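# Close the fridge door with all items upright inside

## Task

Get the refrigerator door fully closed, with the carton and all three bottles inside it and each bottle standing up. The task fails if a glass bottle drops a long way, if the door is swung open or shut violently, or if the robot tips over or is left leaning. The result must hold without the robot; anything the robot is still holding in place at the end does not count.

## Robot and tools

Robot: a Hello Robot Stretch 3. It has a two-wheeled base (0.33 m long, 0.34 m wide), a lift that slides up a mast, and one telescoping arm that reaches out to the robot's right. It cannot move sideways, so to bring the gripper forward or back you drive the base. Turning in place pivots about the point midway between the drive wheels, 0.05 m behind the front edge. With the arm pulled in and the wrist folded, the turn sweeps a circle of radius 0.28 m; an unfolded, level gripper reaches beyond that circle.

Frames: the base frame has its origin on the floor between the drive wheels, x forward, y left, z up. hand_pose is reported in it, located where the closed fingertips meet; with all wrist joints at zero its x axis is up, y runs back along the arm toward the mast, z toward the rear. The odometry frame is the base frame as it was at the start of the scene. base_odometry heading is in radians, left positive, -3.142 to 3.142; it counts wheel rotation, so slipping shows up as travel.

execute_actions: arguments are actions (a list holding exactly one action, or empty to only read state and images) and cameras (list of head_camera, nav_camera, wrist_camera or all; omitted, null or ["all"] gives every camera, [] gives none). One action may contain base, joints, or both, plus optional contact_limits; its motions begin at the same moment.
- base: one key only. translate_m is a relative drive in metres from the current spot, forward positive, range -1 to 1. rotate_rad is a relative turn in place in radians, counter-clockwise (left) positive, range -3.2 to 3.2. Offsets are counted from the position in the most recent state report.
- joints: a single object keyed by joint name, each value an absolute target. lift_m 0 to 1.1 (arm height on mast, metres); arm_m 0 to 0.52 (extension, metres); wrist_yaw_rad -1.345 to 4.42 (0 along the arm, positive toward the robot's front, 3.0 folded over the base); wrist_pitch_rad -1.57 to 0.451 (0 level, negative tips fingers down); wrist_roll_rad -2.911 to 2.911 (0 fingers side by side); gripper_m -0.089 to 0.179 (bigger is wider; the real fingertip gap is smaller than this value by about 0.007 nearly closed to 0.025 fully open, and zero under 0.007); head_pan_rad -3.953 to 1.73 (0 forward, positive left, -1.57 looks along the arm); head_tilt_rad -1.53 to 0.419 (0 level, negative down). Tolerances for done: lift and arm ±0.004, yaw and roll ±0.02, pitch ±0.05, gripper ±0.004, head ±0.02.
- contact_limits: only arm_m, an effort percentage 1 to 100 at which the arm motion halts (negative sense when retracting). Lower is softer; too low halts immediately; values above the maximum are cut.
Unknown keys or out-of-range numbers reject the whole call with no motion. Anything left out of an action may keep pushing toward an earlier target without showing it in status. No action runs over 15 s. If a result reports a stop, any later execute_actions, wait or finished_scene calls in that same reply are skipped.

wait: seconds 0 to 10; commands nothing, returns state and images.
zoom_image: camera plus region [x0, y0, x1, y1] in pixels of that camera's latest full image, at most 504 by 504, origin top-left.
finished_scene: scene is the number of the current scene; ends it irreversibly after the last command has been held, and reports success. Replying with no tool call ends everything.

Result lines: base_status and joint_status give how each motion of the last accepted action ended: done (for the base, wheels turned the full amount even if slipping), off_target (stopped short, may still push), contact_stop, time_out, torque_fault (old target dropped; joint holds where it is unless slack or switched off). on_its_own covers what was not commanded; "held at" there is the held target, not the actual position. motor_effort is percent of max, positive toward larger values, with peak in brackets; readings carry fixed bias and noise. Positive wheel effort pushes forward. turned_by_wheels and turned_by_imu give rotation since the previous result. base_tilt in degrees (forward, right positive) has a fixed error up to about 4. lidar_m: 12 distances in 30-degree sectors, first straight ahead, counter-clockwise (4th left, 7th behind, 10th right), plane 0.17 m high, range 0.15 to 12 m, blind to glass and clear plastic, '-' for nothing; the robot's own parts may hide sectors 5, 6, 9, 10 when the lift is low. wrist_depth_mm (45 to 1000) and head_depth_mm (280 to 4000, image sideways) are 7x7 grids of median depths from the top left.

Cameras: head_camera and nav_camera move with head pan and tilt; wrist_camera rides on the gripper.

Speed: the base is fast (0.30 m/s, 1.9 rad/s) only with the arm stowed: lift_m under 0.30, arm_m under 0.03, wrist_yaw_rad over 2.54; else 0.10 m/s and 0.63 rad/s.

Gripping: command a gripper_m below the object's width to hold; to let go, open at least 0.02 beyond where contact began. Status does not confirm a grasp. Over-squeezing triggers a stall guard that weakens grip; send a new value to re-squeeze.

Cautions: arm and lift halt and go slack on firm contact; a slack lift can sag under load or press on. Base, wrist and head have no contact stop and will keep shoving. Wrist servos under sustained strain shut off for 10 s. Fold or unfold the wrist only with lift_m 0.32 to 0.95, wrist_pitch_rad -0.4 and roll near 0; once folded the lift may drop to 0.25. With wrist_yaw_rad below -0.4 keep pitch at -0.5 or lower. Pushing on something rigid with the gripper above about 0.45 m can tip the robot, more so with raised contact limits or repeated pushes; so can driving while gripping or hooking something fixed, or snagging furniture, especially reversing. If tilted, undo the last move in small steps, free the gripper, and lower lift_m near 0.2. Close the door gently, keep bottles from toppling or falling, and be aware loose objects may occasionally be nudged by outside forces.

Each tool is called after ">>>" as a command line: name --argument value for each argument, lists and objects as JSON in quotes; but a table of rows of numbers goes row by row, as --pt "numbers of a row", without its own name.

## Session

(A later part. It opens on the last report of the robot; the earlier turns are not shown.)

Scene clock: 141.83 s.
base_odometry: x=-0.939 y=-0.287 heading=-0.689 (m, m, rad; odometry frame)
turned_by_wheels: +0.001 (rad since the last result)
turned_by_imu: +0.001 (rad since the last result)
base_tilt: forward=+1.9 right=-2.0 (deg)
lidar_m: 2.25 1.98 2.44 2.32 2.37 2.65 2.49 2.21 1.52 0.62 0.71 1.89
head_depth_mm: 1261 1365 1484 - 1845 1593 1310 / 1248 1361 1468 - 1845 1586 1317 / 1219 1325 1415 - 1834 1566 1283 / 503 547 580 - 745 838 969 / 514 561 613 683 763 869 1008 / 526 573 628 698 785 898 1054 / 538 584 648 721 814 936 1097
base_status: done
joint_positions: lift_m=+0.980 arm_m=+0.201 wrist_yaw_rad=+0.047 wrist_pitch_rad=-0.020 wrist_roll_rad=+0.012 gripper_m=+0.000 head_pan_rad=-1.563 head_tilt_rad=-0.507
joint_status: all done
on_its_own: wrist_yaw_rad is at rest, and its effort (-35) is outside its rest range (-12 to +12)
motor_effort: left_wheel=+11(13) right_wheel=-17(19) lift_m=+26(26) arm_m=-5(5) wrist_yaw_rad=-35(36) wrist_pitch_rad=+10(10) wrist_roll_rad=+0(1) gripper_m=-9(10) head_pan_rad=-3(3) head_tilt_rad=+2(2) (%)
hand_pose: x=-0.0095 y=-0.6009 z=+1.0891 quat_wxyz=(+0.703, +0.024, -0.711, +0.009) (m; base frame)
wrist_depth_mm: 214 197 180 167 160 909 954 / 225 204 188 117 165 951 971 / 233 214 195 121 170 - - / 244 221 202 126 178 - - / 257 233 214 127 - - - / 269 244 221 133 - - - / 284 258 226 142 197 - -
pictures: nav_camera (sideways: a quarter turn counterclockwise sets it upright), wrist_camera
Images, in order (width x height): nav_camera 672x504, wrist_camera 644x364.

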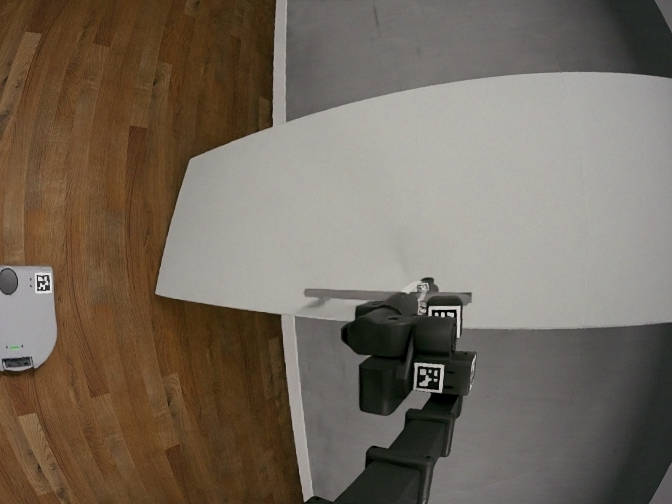

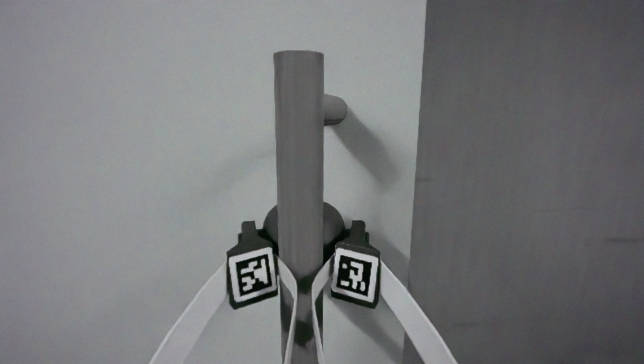

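>>> execute_actions --actions '[{"joints":{"arm_m":0.03,"wrist_yaw_rad":0.3},"base":{"translate_m":0.03}}]' --cameras '["nav_camera"]'

Scene clock: 151.47 s.
base_odometry: x=-0.916 y=-0.307 heading=-0.689 (m, m, rad; odometry frame)
turned_by_wheels: +0.001 (rad since the last result)
turned_by_imu: -0.060 (rad since the last result)
base_tilt: forward=+3.9 right=-2.2 (deg)
lidar_m: 2.22 1.96 2.51 2.32 2.35 2.74 2.52 2.38 1.55 0.40 0.45 1.79
head_depth_mm: 1289 1409 1550 1707 - - - / 1275 1387 1513 1673 - - - / 1225 1339 1483 1634 1748 - - / 706 766 836 925 - - 663 / 312 337 370 401 - - 602 / 322 354 392 412 408 555 693 / 347 384 429 478 573 666 818
base_status: done
joint_positions: lift_m=+0.980 arm_m=+0.031 wrist_yaw_rad=+0.504 wrist_pitch_rad=-0.004 wrist_roll_rad=+0.012 gripper_m=+0.000 head_pan_rad=-1.563 head_tilt_rad=-0.507
joint_status: wrist_yaw_rad off_target (ended at +0.504, target +0.300); the others done
on_its_own: wrist_yaw_rad is held at +0.473, not at your +0.300, by its stall guard, which is still easing
motor_effort: left_wheel=+5(19) right_wheel=-16(28) lift_m=+25(26) arm_m=-7(12) wrist_yaw_rad=-23(60) wrist_pitch_rad=+1(11) wrist_roll_rad=+0(0) gripper_m=-12(19) head_pan_rad=-3(2) head_tilt_rad=+3(2) (%)
hand_pose: x=+0.1022 y=-0.4000 z=+1.0933 quat_wxyz=(+0.681, +0.179, -0.688, +0.174) (m; base frame)
wrist_depth_mm: - - 459 219 142 113 133 / - - 490 123 144 116 869 / - - 515 126 140 122 890 / - - 541 188 150 125 922 / - - - 130 151 132 930 / - - - 137 146 140 - / - - 632 199 166 149 -
pictures: nav_camera (sideways: a quarter turn counterclockwise sets it upright)
Images, in order (width x height): nav_camera 672x504.

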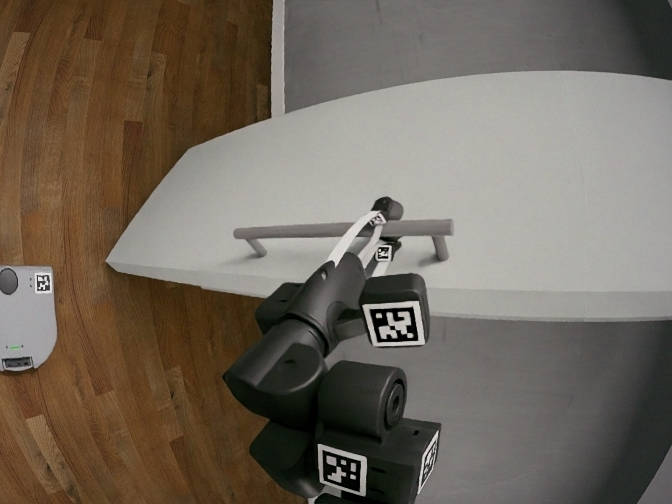

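>>> execute_actions --actions '[{"joints":{"gripper_m":0.15,"wrist_yaw_rad":0.5}}]' --cameras '[]'

>>> execute_actions --actions '[{"joints":{"wrist_yaw_rad":1.2,"arm_m":0.0},"base":{"translate_m":-0.05}}]' --cameras '["nav_camera"]'

Scene clock: 163.97 s.
base_odometry: x=-0.916 y=-0.306 heading=-0.689 (m, m, rad; odometry frame)
turned_by_wheels: -0.001 (rad since the last result)
turned_by_imu: +0.030 (rad since the last result)
base_tilt: forward=+1.8 right=-2.1 (deg)
lidar_m: 2.24 1.97 2.48 2.32 2.36 2.69 2.51 2.29 1.53 0.73 0.77 1.84
head_depth_mm: 1275 1393 1531 1675 - - - / 1251 1365 1490 1628 - - - / 1224 1332 1457 1614 1754 - - / 598 645 696 744 - - 1174 / 596 644 704 767 - - 1126 / 595 646 709 777 864 1004 1129 / 594 643 702 781 865 974 1125
base_status: not commanded
joint_positions: lift_m=+0.980 arm_m=+0.030 wrist_yaw_rad=+0.500 wrist_pitch_rad=-0.019 wrist_roll_rad=+0.012 gripper_m=+0.150 head_pan_rad=-1.563 head_tilt_rad=-0.505
joint_status: all done
motor_effort: left_wheel=+0(37) right_wheel=+0(18) lift_m=+24(26) arm_m=-1(7) wrist_yaw_rad=-1(40) wrist_pitch_rad=+10(11) wrist_roll_rad=+0(0) gripper_m=-1(94) head_pan_rad=-3(3) head_tilt_rad=+1(2) (%)
hand_pose: x=+0.1013 y=-0.3995 z=+1.0896 quat_wxyz=(+0.683, +0.183, -0.687, +0.167) (m; base frame)
wrist_depth_mm: - - 572 489 422 379 356 / - - 607 505 436 380 860 / - - 621 518 452 397 875 / - - 645 551 465 410 925 / - - 668 555 473 391 917 / - - 694 575 498 - 958 / - - - 604 505 425 -
pictures: none
No camera images: the call's "cameras" was empty. Leave "cameras" out to get every camera's image.

Scene clock: 166.67 s.
base_odometry: x=-0.955 y=-0.275 heading=-0.689 (m, m, rad; odometry frame)
turned_by_wheels: +0.000 (rad since the last result)
turned_by_imu: +0.000 (rad since the last result)
base_tilt: forward=+1.7 right=-2.1 (deg)
lidar_m: 2.29 2.01 2.47 2.32 2.36 2.64 2.46 2.30 1.54 0.77 0.80 1.85
head_depth_mm: 1283 1401 1519 1706 - - - / 1261 1386 1491 1662 1833 - - / 1249 1348 1479 1643 1803 - - / 1198 1312 782 852 950 1043 - / 628 682 736 822 912 1023 - / 622 677 735 811 889 - - / 621 671 730 801 875 - -
base_status: done
joint_positions: lift_m=+0.980 arm_m=+0.000 wrist_yaw_rad=+1.197 wrist_pitch_rad=-0.019 wrist_roll_rad=+0.012 gripper_m=+0.150 head_pan_rad=-1.563 head_tilt_rad=-0.505
joint_status: all done
motor_effort: left_wheel=+0(5) right_wheel=+0(2) lift_m=+24(24) arm_m=-3(2) wrist_yaw_rad=+2(1) wrist_pitch_rad=+10(10) wrist_roll_rad=+0(0) gripper_m=+1(1) head_pan_rad=-3(3) head_tilt_rad=+3(2) (%)
hand_pose: x=+0.2167 y=-0.2388 z=+1.0896 quat_wxyz=(+0.585, +0.406, -0.584, +0.390) (m; base frame)
wrist_depth_mm: - - - - - 578 465 / - - - - - 604 474 / - - - - - 601 483 / - - - - - 605 486 / - - - - - 572 484 / - - - - - - 496 / - - - - - 649 480
pictures: nav_camera (sideways: a quarter turn counterclockwise sets it upright)
Images, in order (width x height): nav_camera 672x504.

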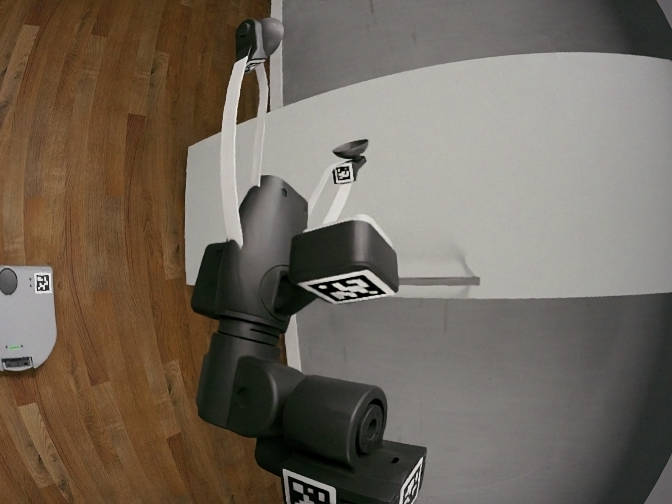

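>>> execute_actions --actions '[{"joints":{"head_pan_rad":-1.2,"head_tilt_rad":-0.5},"base":{"translate_m":-0.45}}]' --cameras '["head_camera"]'

Scene clock: 175.73 s.
base_odometry: x=-1.302 y=+0.011 heading=-0.689 (m, m, rad; odometry frame)
turned_by_wheels: +0.000 (rad since the last result)
turned_by_imu: +0.001 (rad since the last result)
base_tilt: forward=+1.8 right=-2.1 (deg)
lidar_m: 2.73 2.41 2.41 2.27 2.30 2.16 2.01 2.04 1.59 1.48 0.88 1.08
head_depth_mm: 1204 1302 1421 1562 1724 1605 1389 / 1221 1333 1448 1585 1759 1601 - / 1254 1361 1479 1621 1794 - - / 1261 1349 1457 1601 1753 - - / 939 974 1014 1058 1119 - - / 734 784 843 934 1084 1214 1335 / 730 796 883 985 1124 1286 1373
base_status: done
joint_positions: lift_m=+0.980 arm_m=+0.000 wrist_yaw_rad=+1.197 wrist_pitch_rad=-0.019 wrist_roll_rad=+0.012 gripper_m=+0.150 head_pan_rad=-1.207 head_tilt_rad=-0.505
joint_status: all done
motor_effort: left_wheel=+0(5) right_wheel=+1(3) lift_m=+24(24) arm_m=-3(3) wrist_yaw_rad=+3(3) wrist_pitch_rad=+9(10) wrist_roll_rad=+0(0) gripper_m=-1(0) head_pan_rad=+3(21) head_tilt_rad=+2(2) (%)
hand_pose: x=+0.2167 y=-0.2387 z=+1.0896 quat_wxyz=(+0.585, +0.406, -0.584, +0.390) (m; base frame)
wrist_depth_mm: - - - - 819 601 526 / - - - - 844 611 574 / - - - - 849 628 596 / - - - - 868 606 639 / - - - - 900 575 700 / - - - - 936 - 747 / - - - - 939 686 878
pictures: head_camera (sideways: a quarter turn clockwise sets it upright)
Images, in order (width x height): head_camera 896x504.

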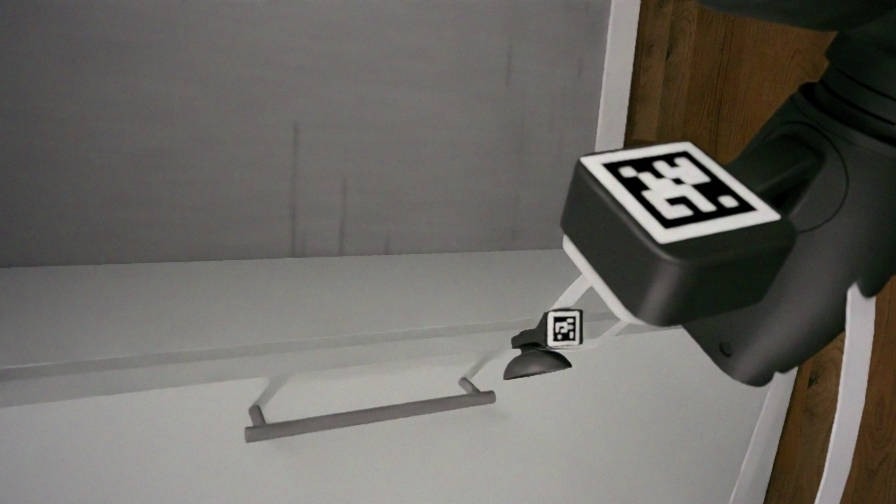

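>>> execute_actions --actions '[{"joints":{"wrist_yaw_rad":1.6,"gripper_m":0.0,"lift_m":0.6},"base":{"rotate_rad":1.37}}]' --cameras '[]'

>>> execute_actions --actions '[{"base":{"translate_m":-0.89}}]' --cameras '[]'

>>> execute_actions --actions '[{"base":{"rotate_rad":0.2},"joints":{"head_pan_rad":-1.57,"head_tilt_rad":-0.6,"wrist_yaw_rad":0.0}}]'

Scene clock: 192.97 s.
base_odometry: x=-1.302 y=+0.011 heading=+0.681 (m, m, rad; odometry frame)
turned_by_wheels: +1.370 (rad since the last result)
turned_by_imu: +1.341 (rad since the last result)
base_tilt: forward=+1.7 right=-2.0 (deg)
lidar_m: 2.28 2.27 2.40 2.02 2.01 1.77 1.49 0.88 0.92 2.74 2.41 2.69
head_depth_mm: 2345 2617 2790 2818 2027 1596 1324 / 2377 2593 2796 2914 2040 1598 1317 / 2354 2547 2769 2868 2058 1615 1330 / 2403 2568 2767 2858 2072 1614 1321 / 2361 2582 2788 2922 2112 1630 1335 / 2372 2577 2782 2897 2088 1634 1343 / 2377 2478 2726 2762 2104 1628 1350
base_status: done
joint_positions: lift_m=+0.600 arm_m=+0.000 wrist_yaw_rad=+1.597 wrist_pitch_rad=-0.019 wrist_roll_rad=+0.012 gripper_m=+0.000 head_pan_rad=-1.207 head_tilt_rad=-0.505
joint_status: all done
motor_effort: left_wheel=-1(5) right_wheel=+2(5) lift_m=+14(20) arm_m=-3(3) wrist_yaw_rad=+2(2) wrist_pitch_rad=+10(9) wrist_roll_rad=+0(0) gripper_m=-2(82) head_pan_rad=+3(3) head_tilt_rad=+2(1) (%)
hand_pose: x=+0.2343 y=-0.1385 z=+0.7102 quat_wxyz=(+0.496, +0.514, -0.491, +0.499) (m; base frame)
wrist_depth_mm: - - - - - - - / - - - - - - - / - - - - - - - / - - - - - - - / - - - - - - - / - - - - - - - / - - - - - - -
pictures: none
No camera images: the call's "cameras" was empty. Leave "cameras" out to get every camera's image.

Scene clock: 203.07 s.
base_odometry: x=-1.994 y=-0.549 heading=+0.681 (m, m, rad; odometry frame)
turned_by_wheels: +0.000 (rad since the last result)
turned_by_imu: +0.002 (rad since the last result)
base_tilt: forward=+1.7 right=-2.0 (deg)
lidar_m: 3.12 3.10 2.07 1.75 1.40 0.76 0.64 0.64 0.71 0.60 0.60 3.03
head_depth_mm: 480 521 570 630 702 792 910 / 481 521 570 628 700 790 910 / 904 987 1061 683 728 824 950 / 483 525 581 641 727 829 975 / 2639 2859 3027 2746 1999 1612 1329 / 2623 2802 3034 2937 2079 1632 1339 / 2597 2815 3102 2947 2120 1633 1336
base_status: done
joint_positions: lift_m=+0.600 arm_m=+0.000 wrist_yaw_rad=+1.597 wrist_pitch_rad=-0.019 wrist_roll_rad=+0.012 gripper_m=+0.000 head_pan_rad=-1.207 head_tilt_rad=-0.505
joint_status: not commanded
motor_effort: left_wheel=-1(6) right_wheel=+1(2) lift_m=+14(14) arm_m=-3(3) wrist_yaw_rad=+1(1) wrist_pitch_rad=+10(10) wrist_roll_rad=+0(0) gripper_m=-3(1) head_pan_rad=+2(2) head_tilt_rad=+2(1) (%)
hand_pose: x=+0.2343 y=-0.1385 z=+0.7102 quat_wxyz=(+0.496, +0.514, -0.491, +0.499) (m; base frame)
wrist_depth_mm: - - - - - - - / - - - - - - - / - - - - - - - / - - - - - - - / - - - - - - - / - - - - - - - / - - - - - - -
pictures: none
No camera images: the call's "cameras" was empty. Leave "cameras" out to get every camera's image.

Scene clock: 204.87 s.
base_odometry: x=-1.994 y=-0.549 heading=+0.881 (m, m, rad; odometry frame)
turned_by_wheels: +0.200 (rad since the last result)
turned_by_imu: +0.195 (rad since the last result)
base_tilt: forward=+1.8 right=-2.1 (deg)
lidar_m: 3.09 2.80 1.88 1.74 1.03 0.69 0.64 0.65 0.64 0.60 3.02 3.33
head_depth_mm: 513 566 633 719 830 973 1171 / 506 555 620 701 810 950 1154 / 494 547 607 685 789 917 1122 / 495 546 615 700 821 938 1155 / 818 545 604 668 768 950 1206 / 482 549 2980 2277 1868 1508 1265 / 2509 2712 2956 2485 1880 1530 1275
base_status: done
joint_positions: lift_m=+0.600 arm_m=+0.000 wrist_yaw_rad=+0.003 wrist_pitch_rad=-0.019 wrist_roll_rad=+0.012 gripper_m=+0.000 head_pan_rad=-1.563 head_tilt_rad=-0.593
joint_status: all done
motor_effort: left_wheel=-1(5) right_wheel=+2(4) lift_m=+15(14) arm_m=-3(3) wrist_yaw_rad=-2(3) wrist_pitch_rad=+10(10) wrist_roll_rad=+0(0) gripper_m=-2(2) head_pan_rad=-3(22) head_tilt_rad=-2(11) (%)
hand_pose: x=-0.0206 y=-0.4010 z=+0.7102 quat_wxyz=(+0.703, +0.008, -0.711, -0.006) (m; base frame)
wrist_depth_mm: - - 324 334 342 356 371 / - - 331 345 350 369 388 / - - 349 353 369 384 399 / - - 359 375 381 399 415 / - - 371 - 394 410 431 / - - - 404 409 431 453 / - - 398 410 425 444 468
pictures: head_camera (sideways: a quarter turn clockwise sets it upright), nav_camera (sideways: a quarter turn counterclockwise sets it upright), wrist_camera
Images, in order (width x height): head_camera 896x504, nav_camera 672x504, wrist_camera 644x364.

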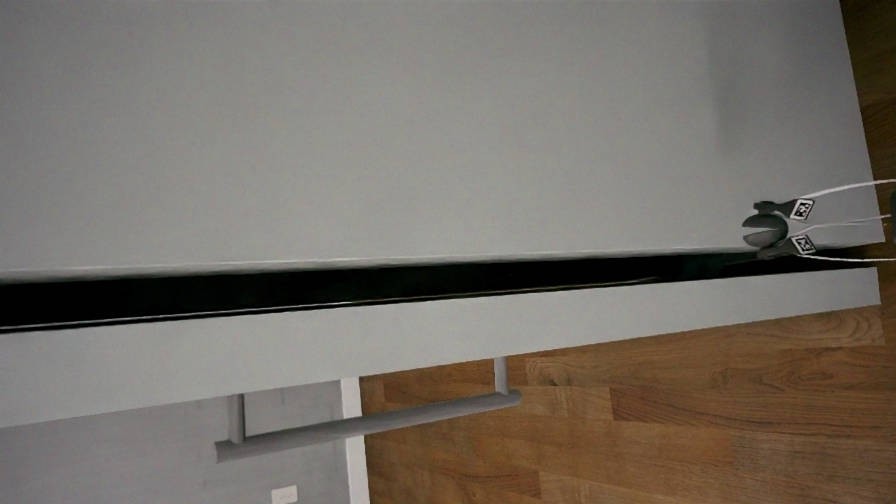

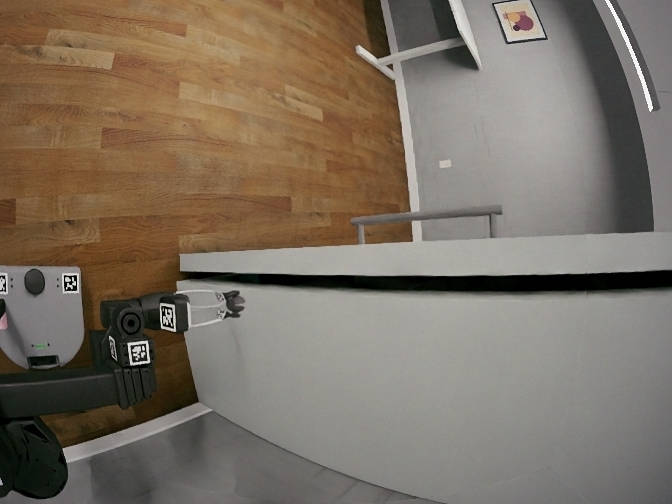

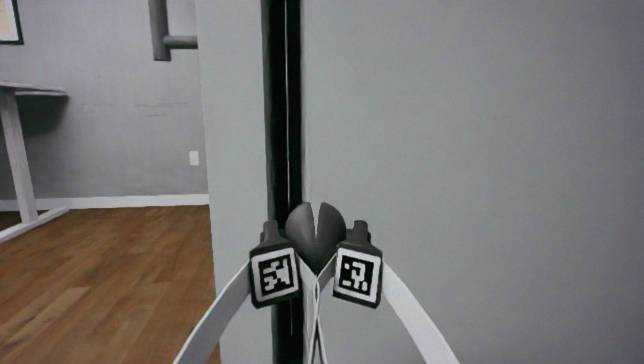

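>>> execute_actions --actions '[{"base":{"translate_m":0.065},"joints":{"gripper_m":0.11}}]' --cameras '[]'

>>> execute_actions --actions '[{"joints":{"arm_m":0.08}}]' --cameras '["wrist_camera","head_camera"]'

Scene clock: 212.30 s.
base_odometry: x=-1.952 y=-0.498 heading=+0.880 (m, m, rad; odometry frame)
turned_by_wheels: +0.000 (rad since the last result)
turned_by_imu: +0.000 (rad since the last result)
base_tilt: forward=+1.8 right=-2.1 (deg)
lidar_m: 3.04 2.81 1.88 1.75 1.13 0.76 0.70 0.71 0.64 0.60 2.99 3.26
head_depth_mm: 507 560 625 708 815 969 1167 / 498 546 611 692 796 935 1139 / 505 555 612 691 797 921 1117 / 496 547 611 679 774 915 1129 / 493 579 3062 2181 1874 1491 1263 / 2535 2732 3030 2480 1860 1517 1266 / 2485 2772 3022 2503 1870 1526 1266
base_status: done
joint_positions: lift_m=+0.600 arm_m=+0.000 wrist_yaw_rad=+0.003 wrist_pitch_rad=-0.019 wrist_roll_rad=+0.012 gripper_m=+0.110 head_pan_rad=-1.563 head_tilt_rad=-0.593
joint_status: all done
motor_effort: left_wheel=-1(4) right_wheel=+1(4) lift_m=+14(14) arm_m=-3(3) wrist_yaw_rad=-2(3) wrist_pitch_rad=+10(10) wrist_roll_rad=+0(0) gripper_m=+1(82) head_pan_rad=-3(3) head_tilt_rad=-3(3) (%)
hand_pose: x=-0.0207 y=-0.4010 z=+0.7102 quat_wxyz=(+0.703, +0.008, -0.711, -0.006) (m; base frame)
wrist_depth_mm: - - - 326 336 349 364 / - - - 338 350 365 379 / - - - 353 359 377 394 / - - - 361 376 391 409 / - - - 375 385 406 417 / - - - 392 400 425 449 / - - - 405 418 432 471
pictures: none
No camera images: the call's "cameras" was empty. Leave "cameras" out to get every camera's image.

Scene clock: 214.10 s.
base_odometry: x=-1.952 y=-0.498 heading=+0.880 (m, m, rad; odometry frame)
turned_by_wheels: +0.000 (rad since the last result)
turned_by_imu: +0.000 (rad since the last result)
base_tilt: forward=+1.8 right=-2.0 (deg)
lidar_m: 3.04 2.80 1.88 1.75 1.13 0.76 0.70 0.71 0.64 0.60 2.98 3.26
head_depth_mm: 507 560 627 706 820 971 1172 / 498 549 611 692 797 938 1116 / 503 552 614 689 794 941 1069 / 496 547 610 677 773 907 1149 / 495 580 3006 2155 1874 1506 1254 / 2536 2754 3038 2505 1872 1510 1262 / 2517 2723 3026 2513 1901 1513 1263
base_status: not commanded
joint_positions: lift_m=+0.600 arm_m=+0.080 wrist_yaw_rad=+0.002 wrist_pitch_rad=-0.019 wrist_roll_rad=+0.012 gripper_m=+0.110 head_pan_rad=-1.563 head_tilt_rad=-0.593
joint_status: all done
motor_effort: left_wheel=-1(1) right_wheel=+1(2) lift_m=+14(14) arm_m=+3(2) wrist_yaw_rad=-2(3) wrist_pitch_rad=+10(10) wrist_roll_rad=+0(0) gripper_m=+1(2) head_pan_rad=-3(3) head_tilt_rad=-3(2) (%)
hand_pose: x=-0.0208 y=-0.4804 z=+0.7102 quat_wxyz=(+0.703, +0.008, -0.711, -0.006) (m; base frame)
wrist_depth_mm: - - 284 255 264 270 281 / - - - 263 271 282 293 / - - - 273 284 292 307 / - - - 280 293 301 318 / - - - 291 301 312 329 / - - - 302 311 331 343 / - - - 316 327 342 362
pictures: head_camera (sideways: a quarter turn clockwise sets it upright), wrist_camera
Images, in order (width x height): head_camera 896x504, wrist_camera 644x364.

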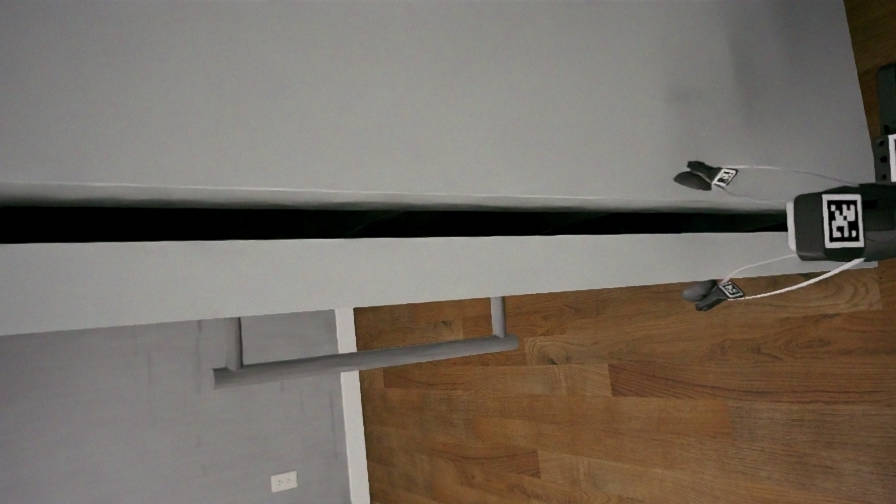

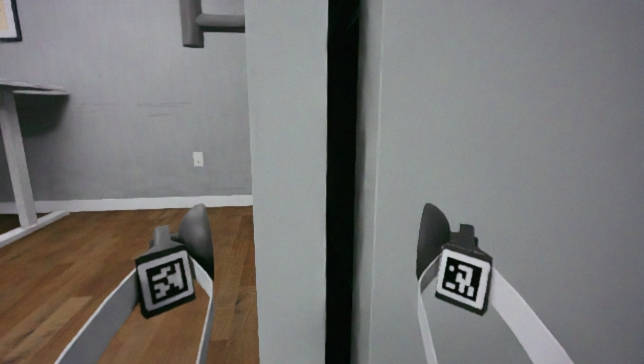

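>>> execute_actions --actions '[{"base":{"translate_m":0.022},"joints":{"gripper_m":0.085}}]' --cameras '[]'

>>> execute_actions --actions '[{"joints":{"arm_m":0.17},"contact_limits":{"arm_m":12}}]' --cameras '["wrist_camera","head_camera"]'

Scene clock: 221.33 s.
base_odometry: x=-1.938 y=-0.481 heading=+0.880 (m, m, rad; odometry frame)
turned_by_wheels: +0.000 (rad since the last result)
turned_by_imu: +0.000 (rad since the last result)
base_tilt: forward=+1.7 right=-2.0 (deg)
lidar_m: 3.00 2.82 1.89 1.75 1.17 0.78 0.72 0.73 0.64 0.60 2.98 3.23
head_depth_mm: 501 556 623 705 813 965 1172 / 495 544 610 690 794 932 1114 / 560 594 644 717 817 946 1075 / 483 532 590 665 774 912 1229 / 2536 2777 2993 2344 1871 1508 1250 / 2513 2785 3099 2503 1864 1510 1258 / 2502 2780 3049 2465 1883 1512 1267
base_status: done
joint_positions: lift_m=+0.600 arm_m=+0.080 wrist_yaw_rad=+0.002 wrist_pitch_rad=-0.019 wrist_roll_rad=+0.012 gripper_m=+0.085 head_pan_rad=-1.563 head_tilt_rad=-0.593
joint_status: all done
motor_effort: left_wheel=-1(3) right_wheel=+2(5) lift_m=+14(14) arm_m=+3(3) wrist_yaw_rad=-2(2) wrist_pitch_rad=+10(10) wrist_roll_rad=+0(0) gripper_m=+0(79) head_pan_rad=-3(3) head_tilt_rad=-2(2) (%)
hand_pose: x=-0.0208 y=-0.4804 z=+0.7102 quat_wxyz=(+0.703, +0.008, -0.711, -0.006) (m; base frame)
wrist_depth_mm: - - - 252 265 269 282 / - - - 262 273 279 290 / - - - 269 278 290 304 / - - - 279 291 299 315 / - - - 287 322 314 324 / - - - 303 328 328 343 / - - - 314 329 341 353
pictures: none
No camera images: the call's "cameras" was empty. Leave "cameras" out to get every camera's image.

Scene clock: 223.23 s.
base_odometry: x=-1.938 y=-0.481 heading=+0.880 (m, m, rad; odometry frame)
turned_by_wheels: +0.000 (rad since the last result)
turned_by_imu: +0.000 (rad since the last result)
base_tilt: forward=+1.7 right=-2.0 (deg)
lidar_m: 3.02 2.82 1.88 1.75 1.17 0.78 0.73 0.73 0.63 0.60 2.98 3.23
head_depth_mm: 503 556 620 706 811 964 1164 / 495 545 609 689 792 927 - / 559 595 644 718 816 931 - / 482 529 588 666 772 908 1231 / 2546 2727 3012 2362 1863 1504 1258 / 2590 2798 3051 2504 1887 1494 1253 / 2515 2771 2993 2523 1893 1502 1267
base_status: not commanded
joint_positions: lift_m=+0.600 arm_m=+0.170 wrist_yaw_rad=+0.002 wrist_pitch_rad=-0.019 wrist_roll_rad=+0.012 gripper_m=+0.085 head_pan_rad=-1.563 head_tilt_rad=-0.593
joint_status: all done
motor_effort: left_wheel=-1(1) right_wheel=+1(1) lift_m=+14(14) arm_m=+3(2) wrist_yaw_rad=-2(1) wrist_pitch_rad=+10(10) wrist_roll_rad=+0(0) gripper_m=-1(1) head_pan_rad=-3(3) head_tilt_rad=-2(2) (%)
contact_limits: arm_m 12 (drawing in: default 20, maximum 33; extending or still: default 28, maximum 45)
hand_pose: x=-0.0209 y=-0.5704 z=+0.7102 quat_wxyz=(+0.703, +0.008, -0.711, -0.006) (m; base frame)
wrist_depth_mm: - - - 169 207 180 189 / - - - 175 227 187 195 / - - - 182 232 193 202 / - - - 187 233 202 211 / - - - 195 578 209 220 / - - - 201 452 220 227 / - - - 211 241 227 238
pictures: head_camera (sideways: a quarter turn clockwise sets it upright), wrist_camera
Images, in order (width x height): head_camera 896x504, wrist_camera 644x364.

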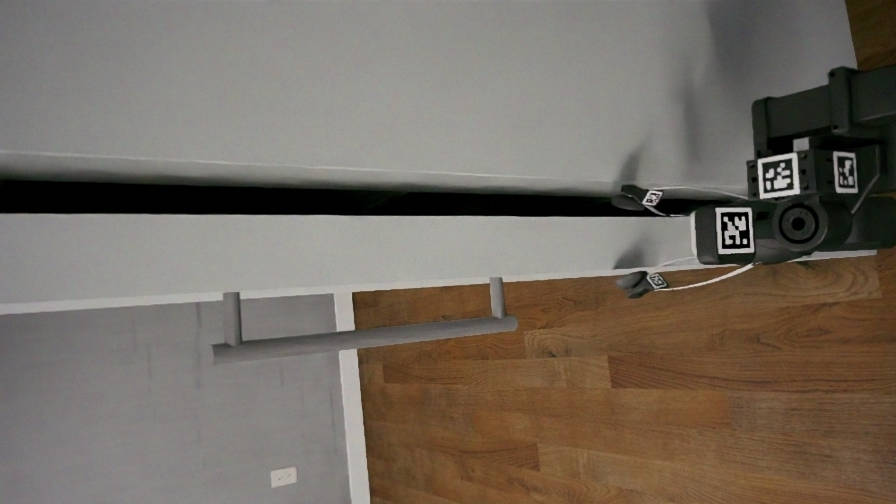

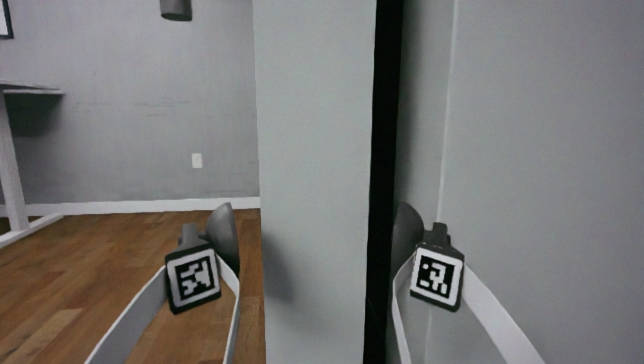

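>>> execute_actions --actions '[{"base":{"translate_m":0.012},"joints":{"gripper_m":0.078}}]' --cameras '[]'

>>> execute_actions --actions '[{"joints":{"arm_m":0.26},"contact_limits":{"arm_m":12}}]' --cameras '["wrist_camera","head_camera"]'

Scene clock: 227.53 s.
base_odometry: x=-1.931 y=-0.472 heading=+0.880 (m, m, rad; odometry frame)
turned_by_wheels: +0.000 (rad since the last result)
turned_by_imu: +0.000 (rad since the last result)
base_tilt: forward=+1.8 right=-2.0 (deg)
lidar_m: 2.99 2.81 1.89 1.75 1.19 0.79 0.74 0.75 0.63 0.60 2.97 3.23
head_depth_mm: 501 555 621 704 816 966 1169 / 493 545 609 690 793 924 - / 558 591 637 707 799 917 - / 483 534 599 675 791 1387 1248 / 2548 2810 3083 2359 1879 1493 1260 / 2528 2766 3066 2474 1859 1501 1262 / 2523 2698 3028 2488 1899 1523 1270
base_status: done
joint_positions: lift_m=+0.600 arm_m=+0.170 wrist_yaw_rad=+0.002 wrist_pitch_rad=-0.019 wrist_roll_rad=+0.012 gripper_m=+0.078 head_pan_rad=-1.563 head_tilt_rad=-0.593
joint_status: all done
motor_effort: left_wheel=-1(3) right_wheel=+1(4) lift_m=+14(14) arm_m=+3(3) wrist_yaw_rad=-2(3) wrist_pitch_rad=+10(10) wrist_roll_rad=+0(0) gripper_m=-1(37) head_pan_rad=-3(3) head_tilt_rad=-3(3) (%)
hand_pose: x=-0.0209 y=-0.5704 z=+0.7102 quat_wxyz=(+0.703, +0.008, -0.711, -0.006) (m; base frame)
wrist_depth_mm: - - - 169 213 179 187 / - - - 174 217 186 193 / - - - 181 218 193 202 / - - - 187 218 200 209 / - - - 193 205 208 217 / - - - 202 215 216 228 / - - - 211 244 226 238
pictures: none
No camera images: the call's "cameras" was empty. Leave "cameras" out to get every camera's image.

Scene clock: 229.43 s.
base_odometry: x=-1.931 y=-0.472 heading=+0.880 (m, m, rad; odometry frame)
turned_by_wheels: +0.000 (rad since the last result)
turned_by_imu: +0.000 (rad since the last result)
base_tilt: forward=+1.8 right=-2.0 (deg)
lidar_m: 3.01 2.83 1.89 1.75 1.19 0.79 0.74 0.75 0.63 0.60 2.97 3.21
head_depth_mm: 505 558 624 706 816 964 1166 / 495 546 609 689 792 916 - / 557 1009 940 752 827 - 1173 / 483 531 588 676 762 1437 1175 / 2545 2762 3064 2349 1871 1504 1262 / 2503 2762 3079 2474 1870 1506 1276 / 2493 2726 3074 2510 1872 1519 1259
base_status: not commanded
joint_positions: lift_m=+0.600 arm_m=+0.259 wrist_yaw_rad=-0.015 wrist_pitch_rad=-0.029 wrist_roll_rad=+0.012 gripper_m=+0.078 head_pan_rad=-1.563 head_tilt_rad=-0.593
joint_status: all done
motor_effort: left_wheel=-5(6) right_wheel=+6(9) lift_m=+14(14) arm_m=+11(11) wrist_yaw_rad=+11(17) wrist_pitch_rad=+15(15) wrist_roll_rad=+0(0) gripper_m=-10(10) head_pan_rad=-3(3) head_tilt_rad=-3(3) (%)
contact_limits: arm_m 12 (drawing in: default 20, maximum 33; extending or still: default 28, maximum 45)
hand_pose: x=-0.0253 y=-0.6593 z=+0.7076 quat_wxyz=(+0.703, +0.005, -0.711, -0.016) (m; base frame)
wrist_depth_mm: - - 86 87 89 134 99 / - - 89 90 92 135 102 / - - 93 93 96 136 106 / - - 96 97 100 137 110 / - - 99 100 103 138 114 / - - 103 105 107 125 119 / - - 108 109 181 148 125
pictures: head_camera (sideways: a quarter turn clockwise sets it upright), wrist_camera
Images, in order (width x height): head_camera 896x504, wrist_camera 644x364.

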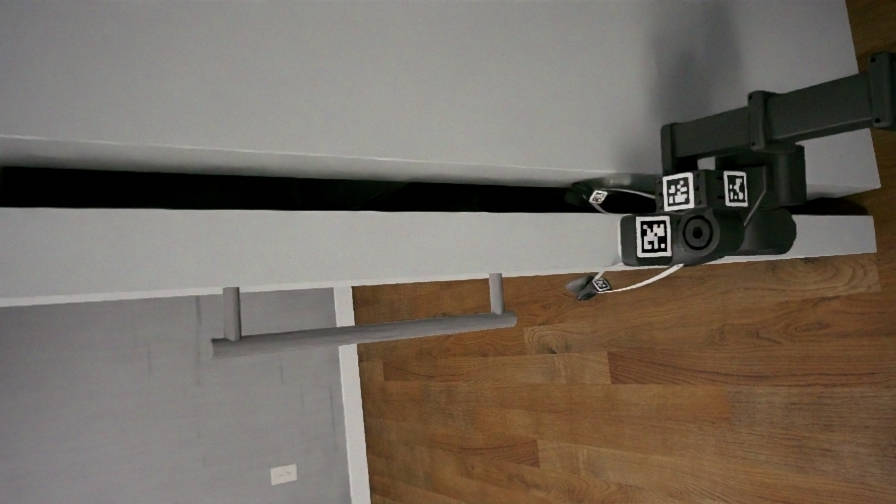

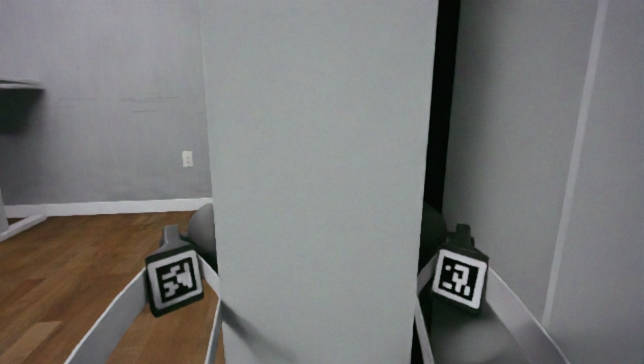

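In. Retract slightly, widen, and drive forward.

>>> execute_actions --actions '[{"joints":{"arm_m":0.25},"base":{"translate_m":0.2}}]' --cameras '["nav_camera","head_camera"]'

Scene clock: 234.70 s.
base_odometry: x=-1.803 y=-0.318 heading=+0.880 (m, m, rad; odometry frame)
turned_by_wheels: +0.000 (rad since the last result)
turned_by_imu: -0.001 (rad since the last result)
base_tilt: forward=+1.7 right=-2.1 (deg)
lidar_m: 2.82 2.85 1.92 1.77 1.50 1.01 0.93 0.91 0.68 0.62 2.86 3.02
head_depth_mm: 957 1056 1042 1289 870 960 1119 / 957 1056 1145 1294 1308 1267 - / 643 732 846 1008 1300 - 1227 / 505 557 621 708 805 1459 1207 / 2524 2819 3089 2340 1879 1493 1267 / 2497 2766 3050 2470 1872 1504 1262 / 2491 2714 3005 2505 1875 1522 1276
base_status: done
joint_positions: lift_m=+0.600 arm_m=+0.250 wrist_yaw_rad=-0.003 wrist_pitch_rad=-0.020 wrist_roll_rad=+0.012 gripper_m=+0.078 head_pan_rad=-1.563 head_tilt_rad=-0.593
joint_status: all done
motor_effort: left_wheel=-1(4) right_wheel=+2(13) lift_m=+14(14) arm_m=+0(8) wrist_yaw_rad=+1(12) wrist_pitch_rad=+10(15) wrist_roll_rad=+0(0) gripper_m=+0(11) head_pan_rad=-3(3) head_tilt_rad=-3(3) (%)
hand_pose: x=-0.0223 y=-0.6507 z=+0.7098 quat_wxyz=(+0.703, +0.006, -0.711, -0.009) (m; base frame)
wrist_depth_mm: - - - 122 306 504 444 / - - - 126 480 617 630 / - - - 130 606 636 662 / - - - 134 647 663 677 / - - 150 140 134 655 662 / - - 156 145 152 493 470 / - - - 151 706 554 360
pictures: head_camera (sideways: a quarter turn clockwise sets it upright), nav_camera (sideways: a quarter turn counterclockwise sets it upright)
Images, in order (width x height): head_camera 896x504, nav_camera 672x504.

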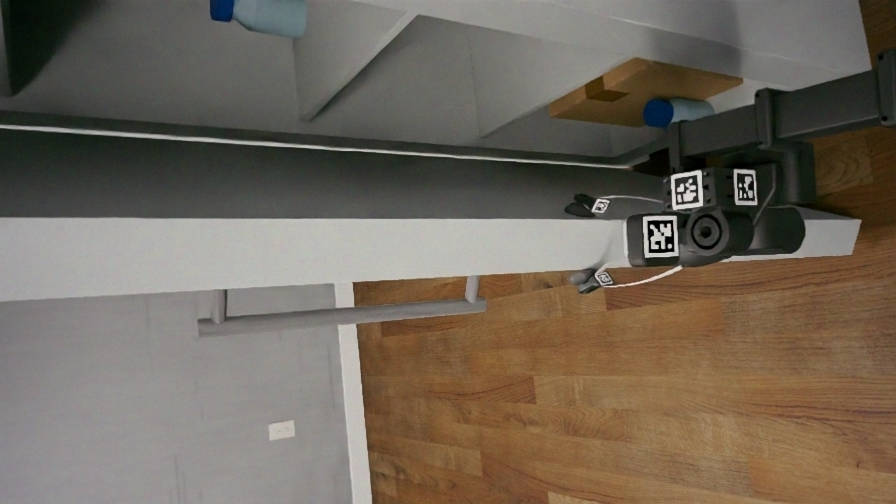

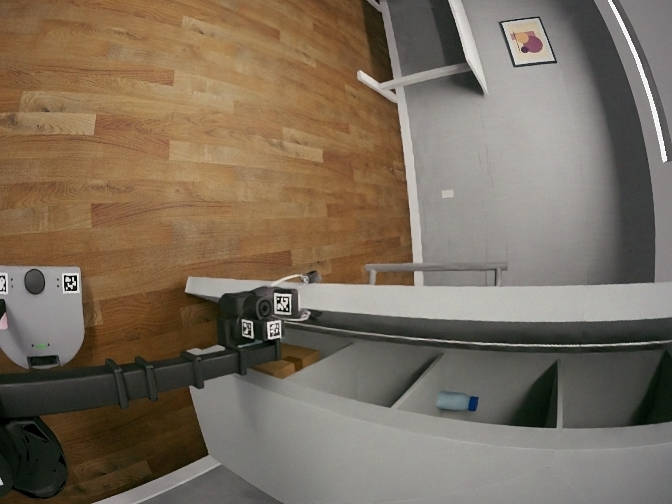

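>>> execute_actions --actions '[{"joints":{"arm_m":0.36,"gripper_m":0.11,"wrist_yaw_rad":-0.2},"base":{"translate_m":0.25}}]' --cameras '["nav_camera","head_camera"]'

Scene clock: 241.93 s.
base_odometry: x=-1.644 y=-0.125 heading=+0.880 (m, m, rad; odometry frame)
turned_by_wheels: +0.000 (rad since the last result)
turned_by_imu: -0.004 (rad since the last result)
base_tilt: forward=+1.8 right=-2.1 (deg)
lidar_m: 2.57 2.60 1.95 1.80 1.83 1.27 1.18 0.87 0.82 0.73 2.71 2.75
head_depth_mm: 847 983 1167 1332 1501 1431 1244 / 711 804 928 1087 1313 1489 - / 617 681 766 875 997 1251 1255 / 2506 767 843 2181 1814 1473 1258 / 2555 2775 3056 2487 1879 1506 1260 / 2520 2751 3064 2490 1876 1503 1274 / 2432 2675 2947 2496 1881 1505 1273
base_status: done
joint_positions: lift_m=+0.600 arm_m=+0.360 wrist_yaw_rad=-0.203 wrist_pitch_rad=-0.021 wrist_roll_rad=+0.012 gripper_m=+0.110 head_pan_rad=-1.563 head_tilt_rad=-0.593
joint_status: all done
motor_effort: left_wheel=+0(14) right_wheel=+0(21) lift_m=+14(15) arm_m=+3(8) wrist_yaw_rad=+1(40) wrist_pitch_rad=+11(13) wrist_roll_rad=+0(0) gripper_m=+0(79) head_pan_rad=-3(3) head_tilt_rad=-2(3) (%)
hand_pose: x=-0.0730 y=-0.7551 z=+0.7095 quat_wxyz=(+0.699, -0.064, -0.708, -0.079) (m; base frame)
wrist_depth_mm: - - 148 127 197 574 506 / - - 154 132 209 591 654 / - - - 137 225 621 685 / - - - 142 240 639 731 / - - 168 148 218 656 665 / - - 179 154 240 725 521 / - - - 161 313 692 523
pictures: head_camera (sideways: a quarter turn clockwise sets it upright), nav_camera (sideways: a quarter turn counterclockwise sets it upright)
Images, in order (width x height): head_camera 896x504, nav_camera 672x504.

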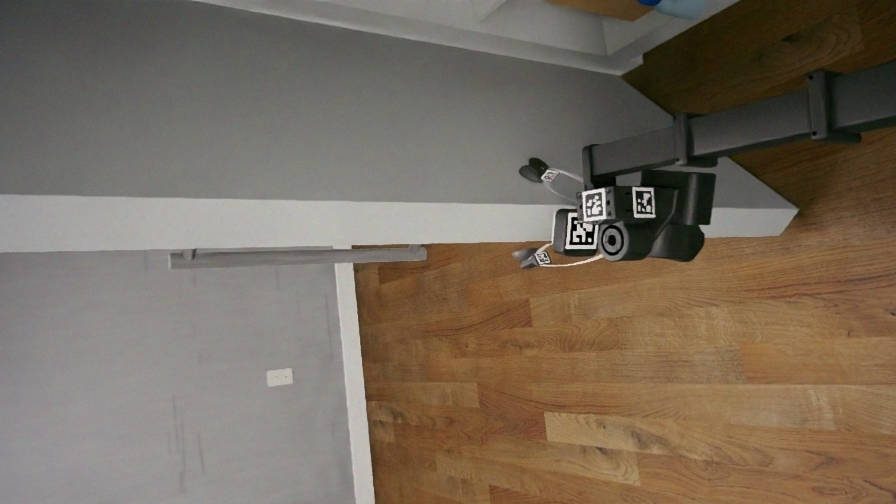

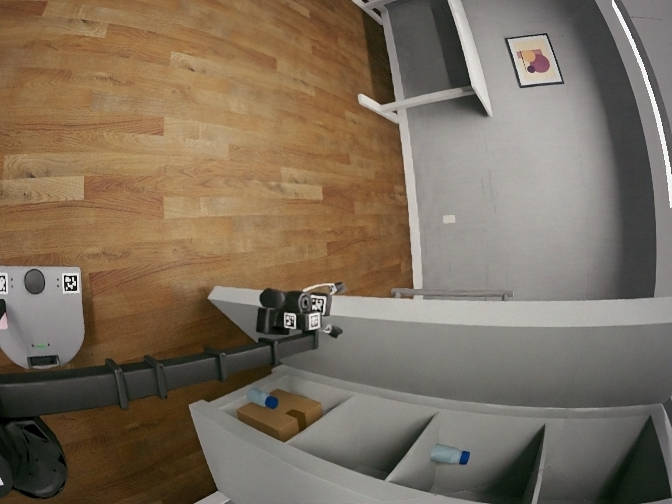

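>>> execute_actions --actions '[{"joints":{"arm_m":0.5,"wrist_yaw_rad":-0.35},"base":{"translate_m":0.15}}]' --cameras '["nav_camera","head_camera"]'

Scene clock: 247.63 s.
base_odometry: x=-1.548 y=-0.010 heading=+0.880 (m, m, rad; odometry frame)
turned_by_wheels: +0.000 (rad since the last result)
turned_by_imu: -0.001 (rad since the last result)
base_tilt: forward=+1.7 right=-2.0 (deg)
lidar_m: 2.42 2.46 1.96 1.82 1.84 1.43 1.33 0.93 1.07 1.06 2.64 2.60
head_depth_mm: 954 1051 1178 1349 1582 1495 1245 / 924 1017 1140 1291 1483 1516 - / 902 994 1109 1236 1413 1497 1256 / 888 987 1111 1262 1778 1511 1257 / 2533 2780 3031 2454 1869 1525 1256 / 2517 2731 3010 2514 1890 1506 1260 / 2448 2663 2958 2506 1894 1518 1272
base_status: done
joint_positions: lift_m=+0.600 arm_m=+0.500 wrist_yaw_rad=-0.351 wrist_pitch_rad=-0.021 wrist_roll_rad=+0.012 gripper_m=+0.110 head_pan_rad=-1.563 head_tilt_rad=-0.593
joint_status: all done
motor_effort: left_wheel=+0(8) right_wheel=+0(12) lift_m=+15(14) arm_m=+3(4) wrist_yaw_rad=+0(25) wrist_pitch_rad=+11(11) wrist_roll_rad=+0(0) gripper_m=+0(5) head_pan_rad=-3(3) head_tilt_rad=-3(2) (%)
hand_pose: x=-0.1093 y=-0.8847 z=+0.7095 quat_wxyz=(+0.691, -0.116, -0.701, -0.130) (m; base frame)
wrist_depth_mm: - 290 293 344 414 513 545 / - - 303 350 431 541 598 / - - 308 363 442 566 654 / - - 320 379 462 588 704 / - - 333 397 466 615 660 / - - 346 411 496 652 707 / - - 357 427 528 676 589
pictures: head_camera (sideways: a quarter turn clockwise sets it upright), nav_camera (sideways: a quarter turn counterclockwise sets it upright)
Images, in order (width x height): head_camera 896x504, nav_camera 672x504.

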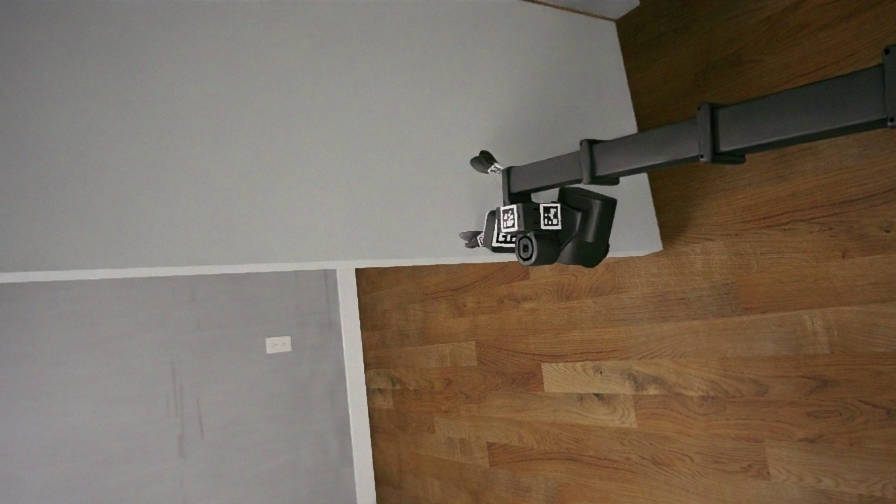

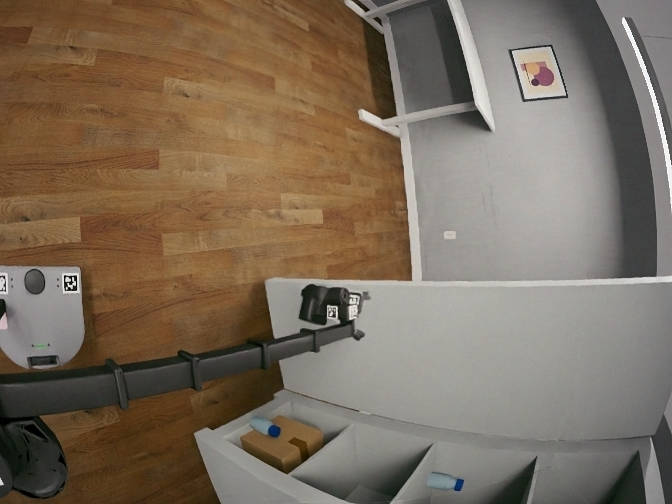

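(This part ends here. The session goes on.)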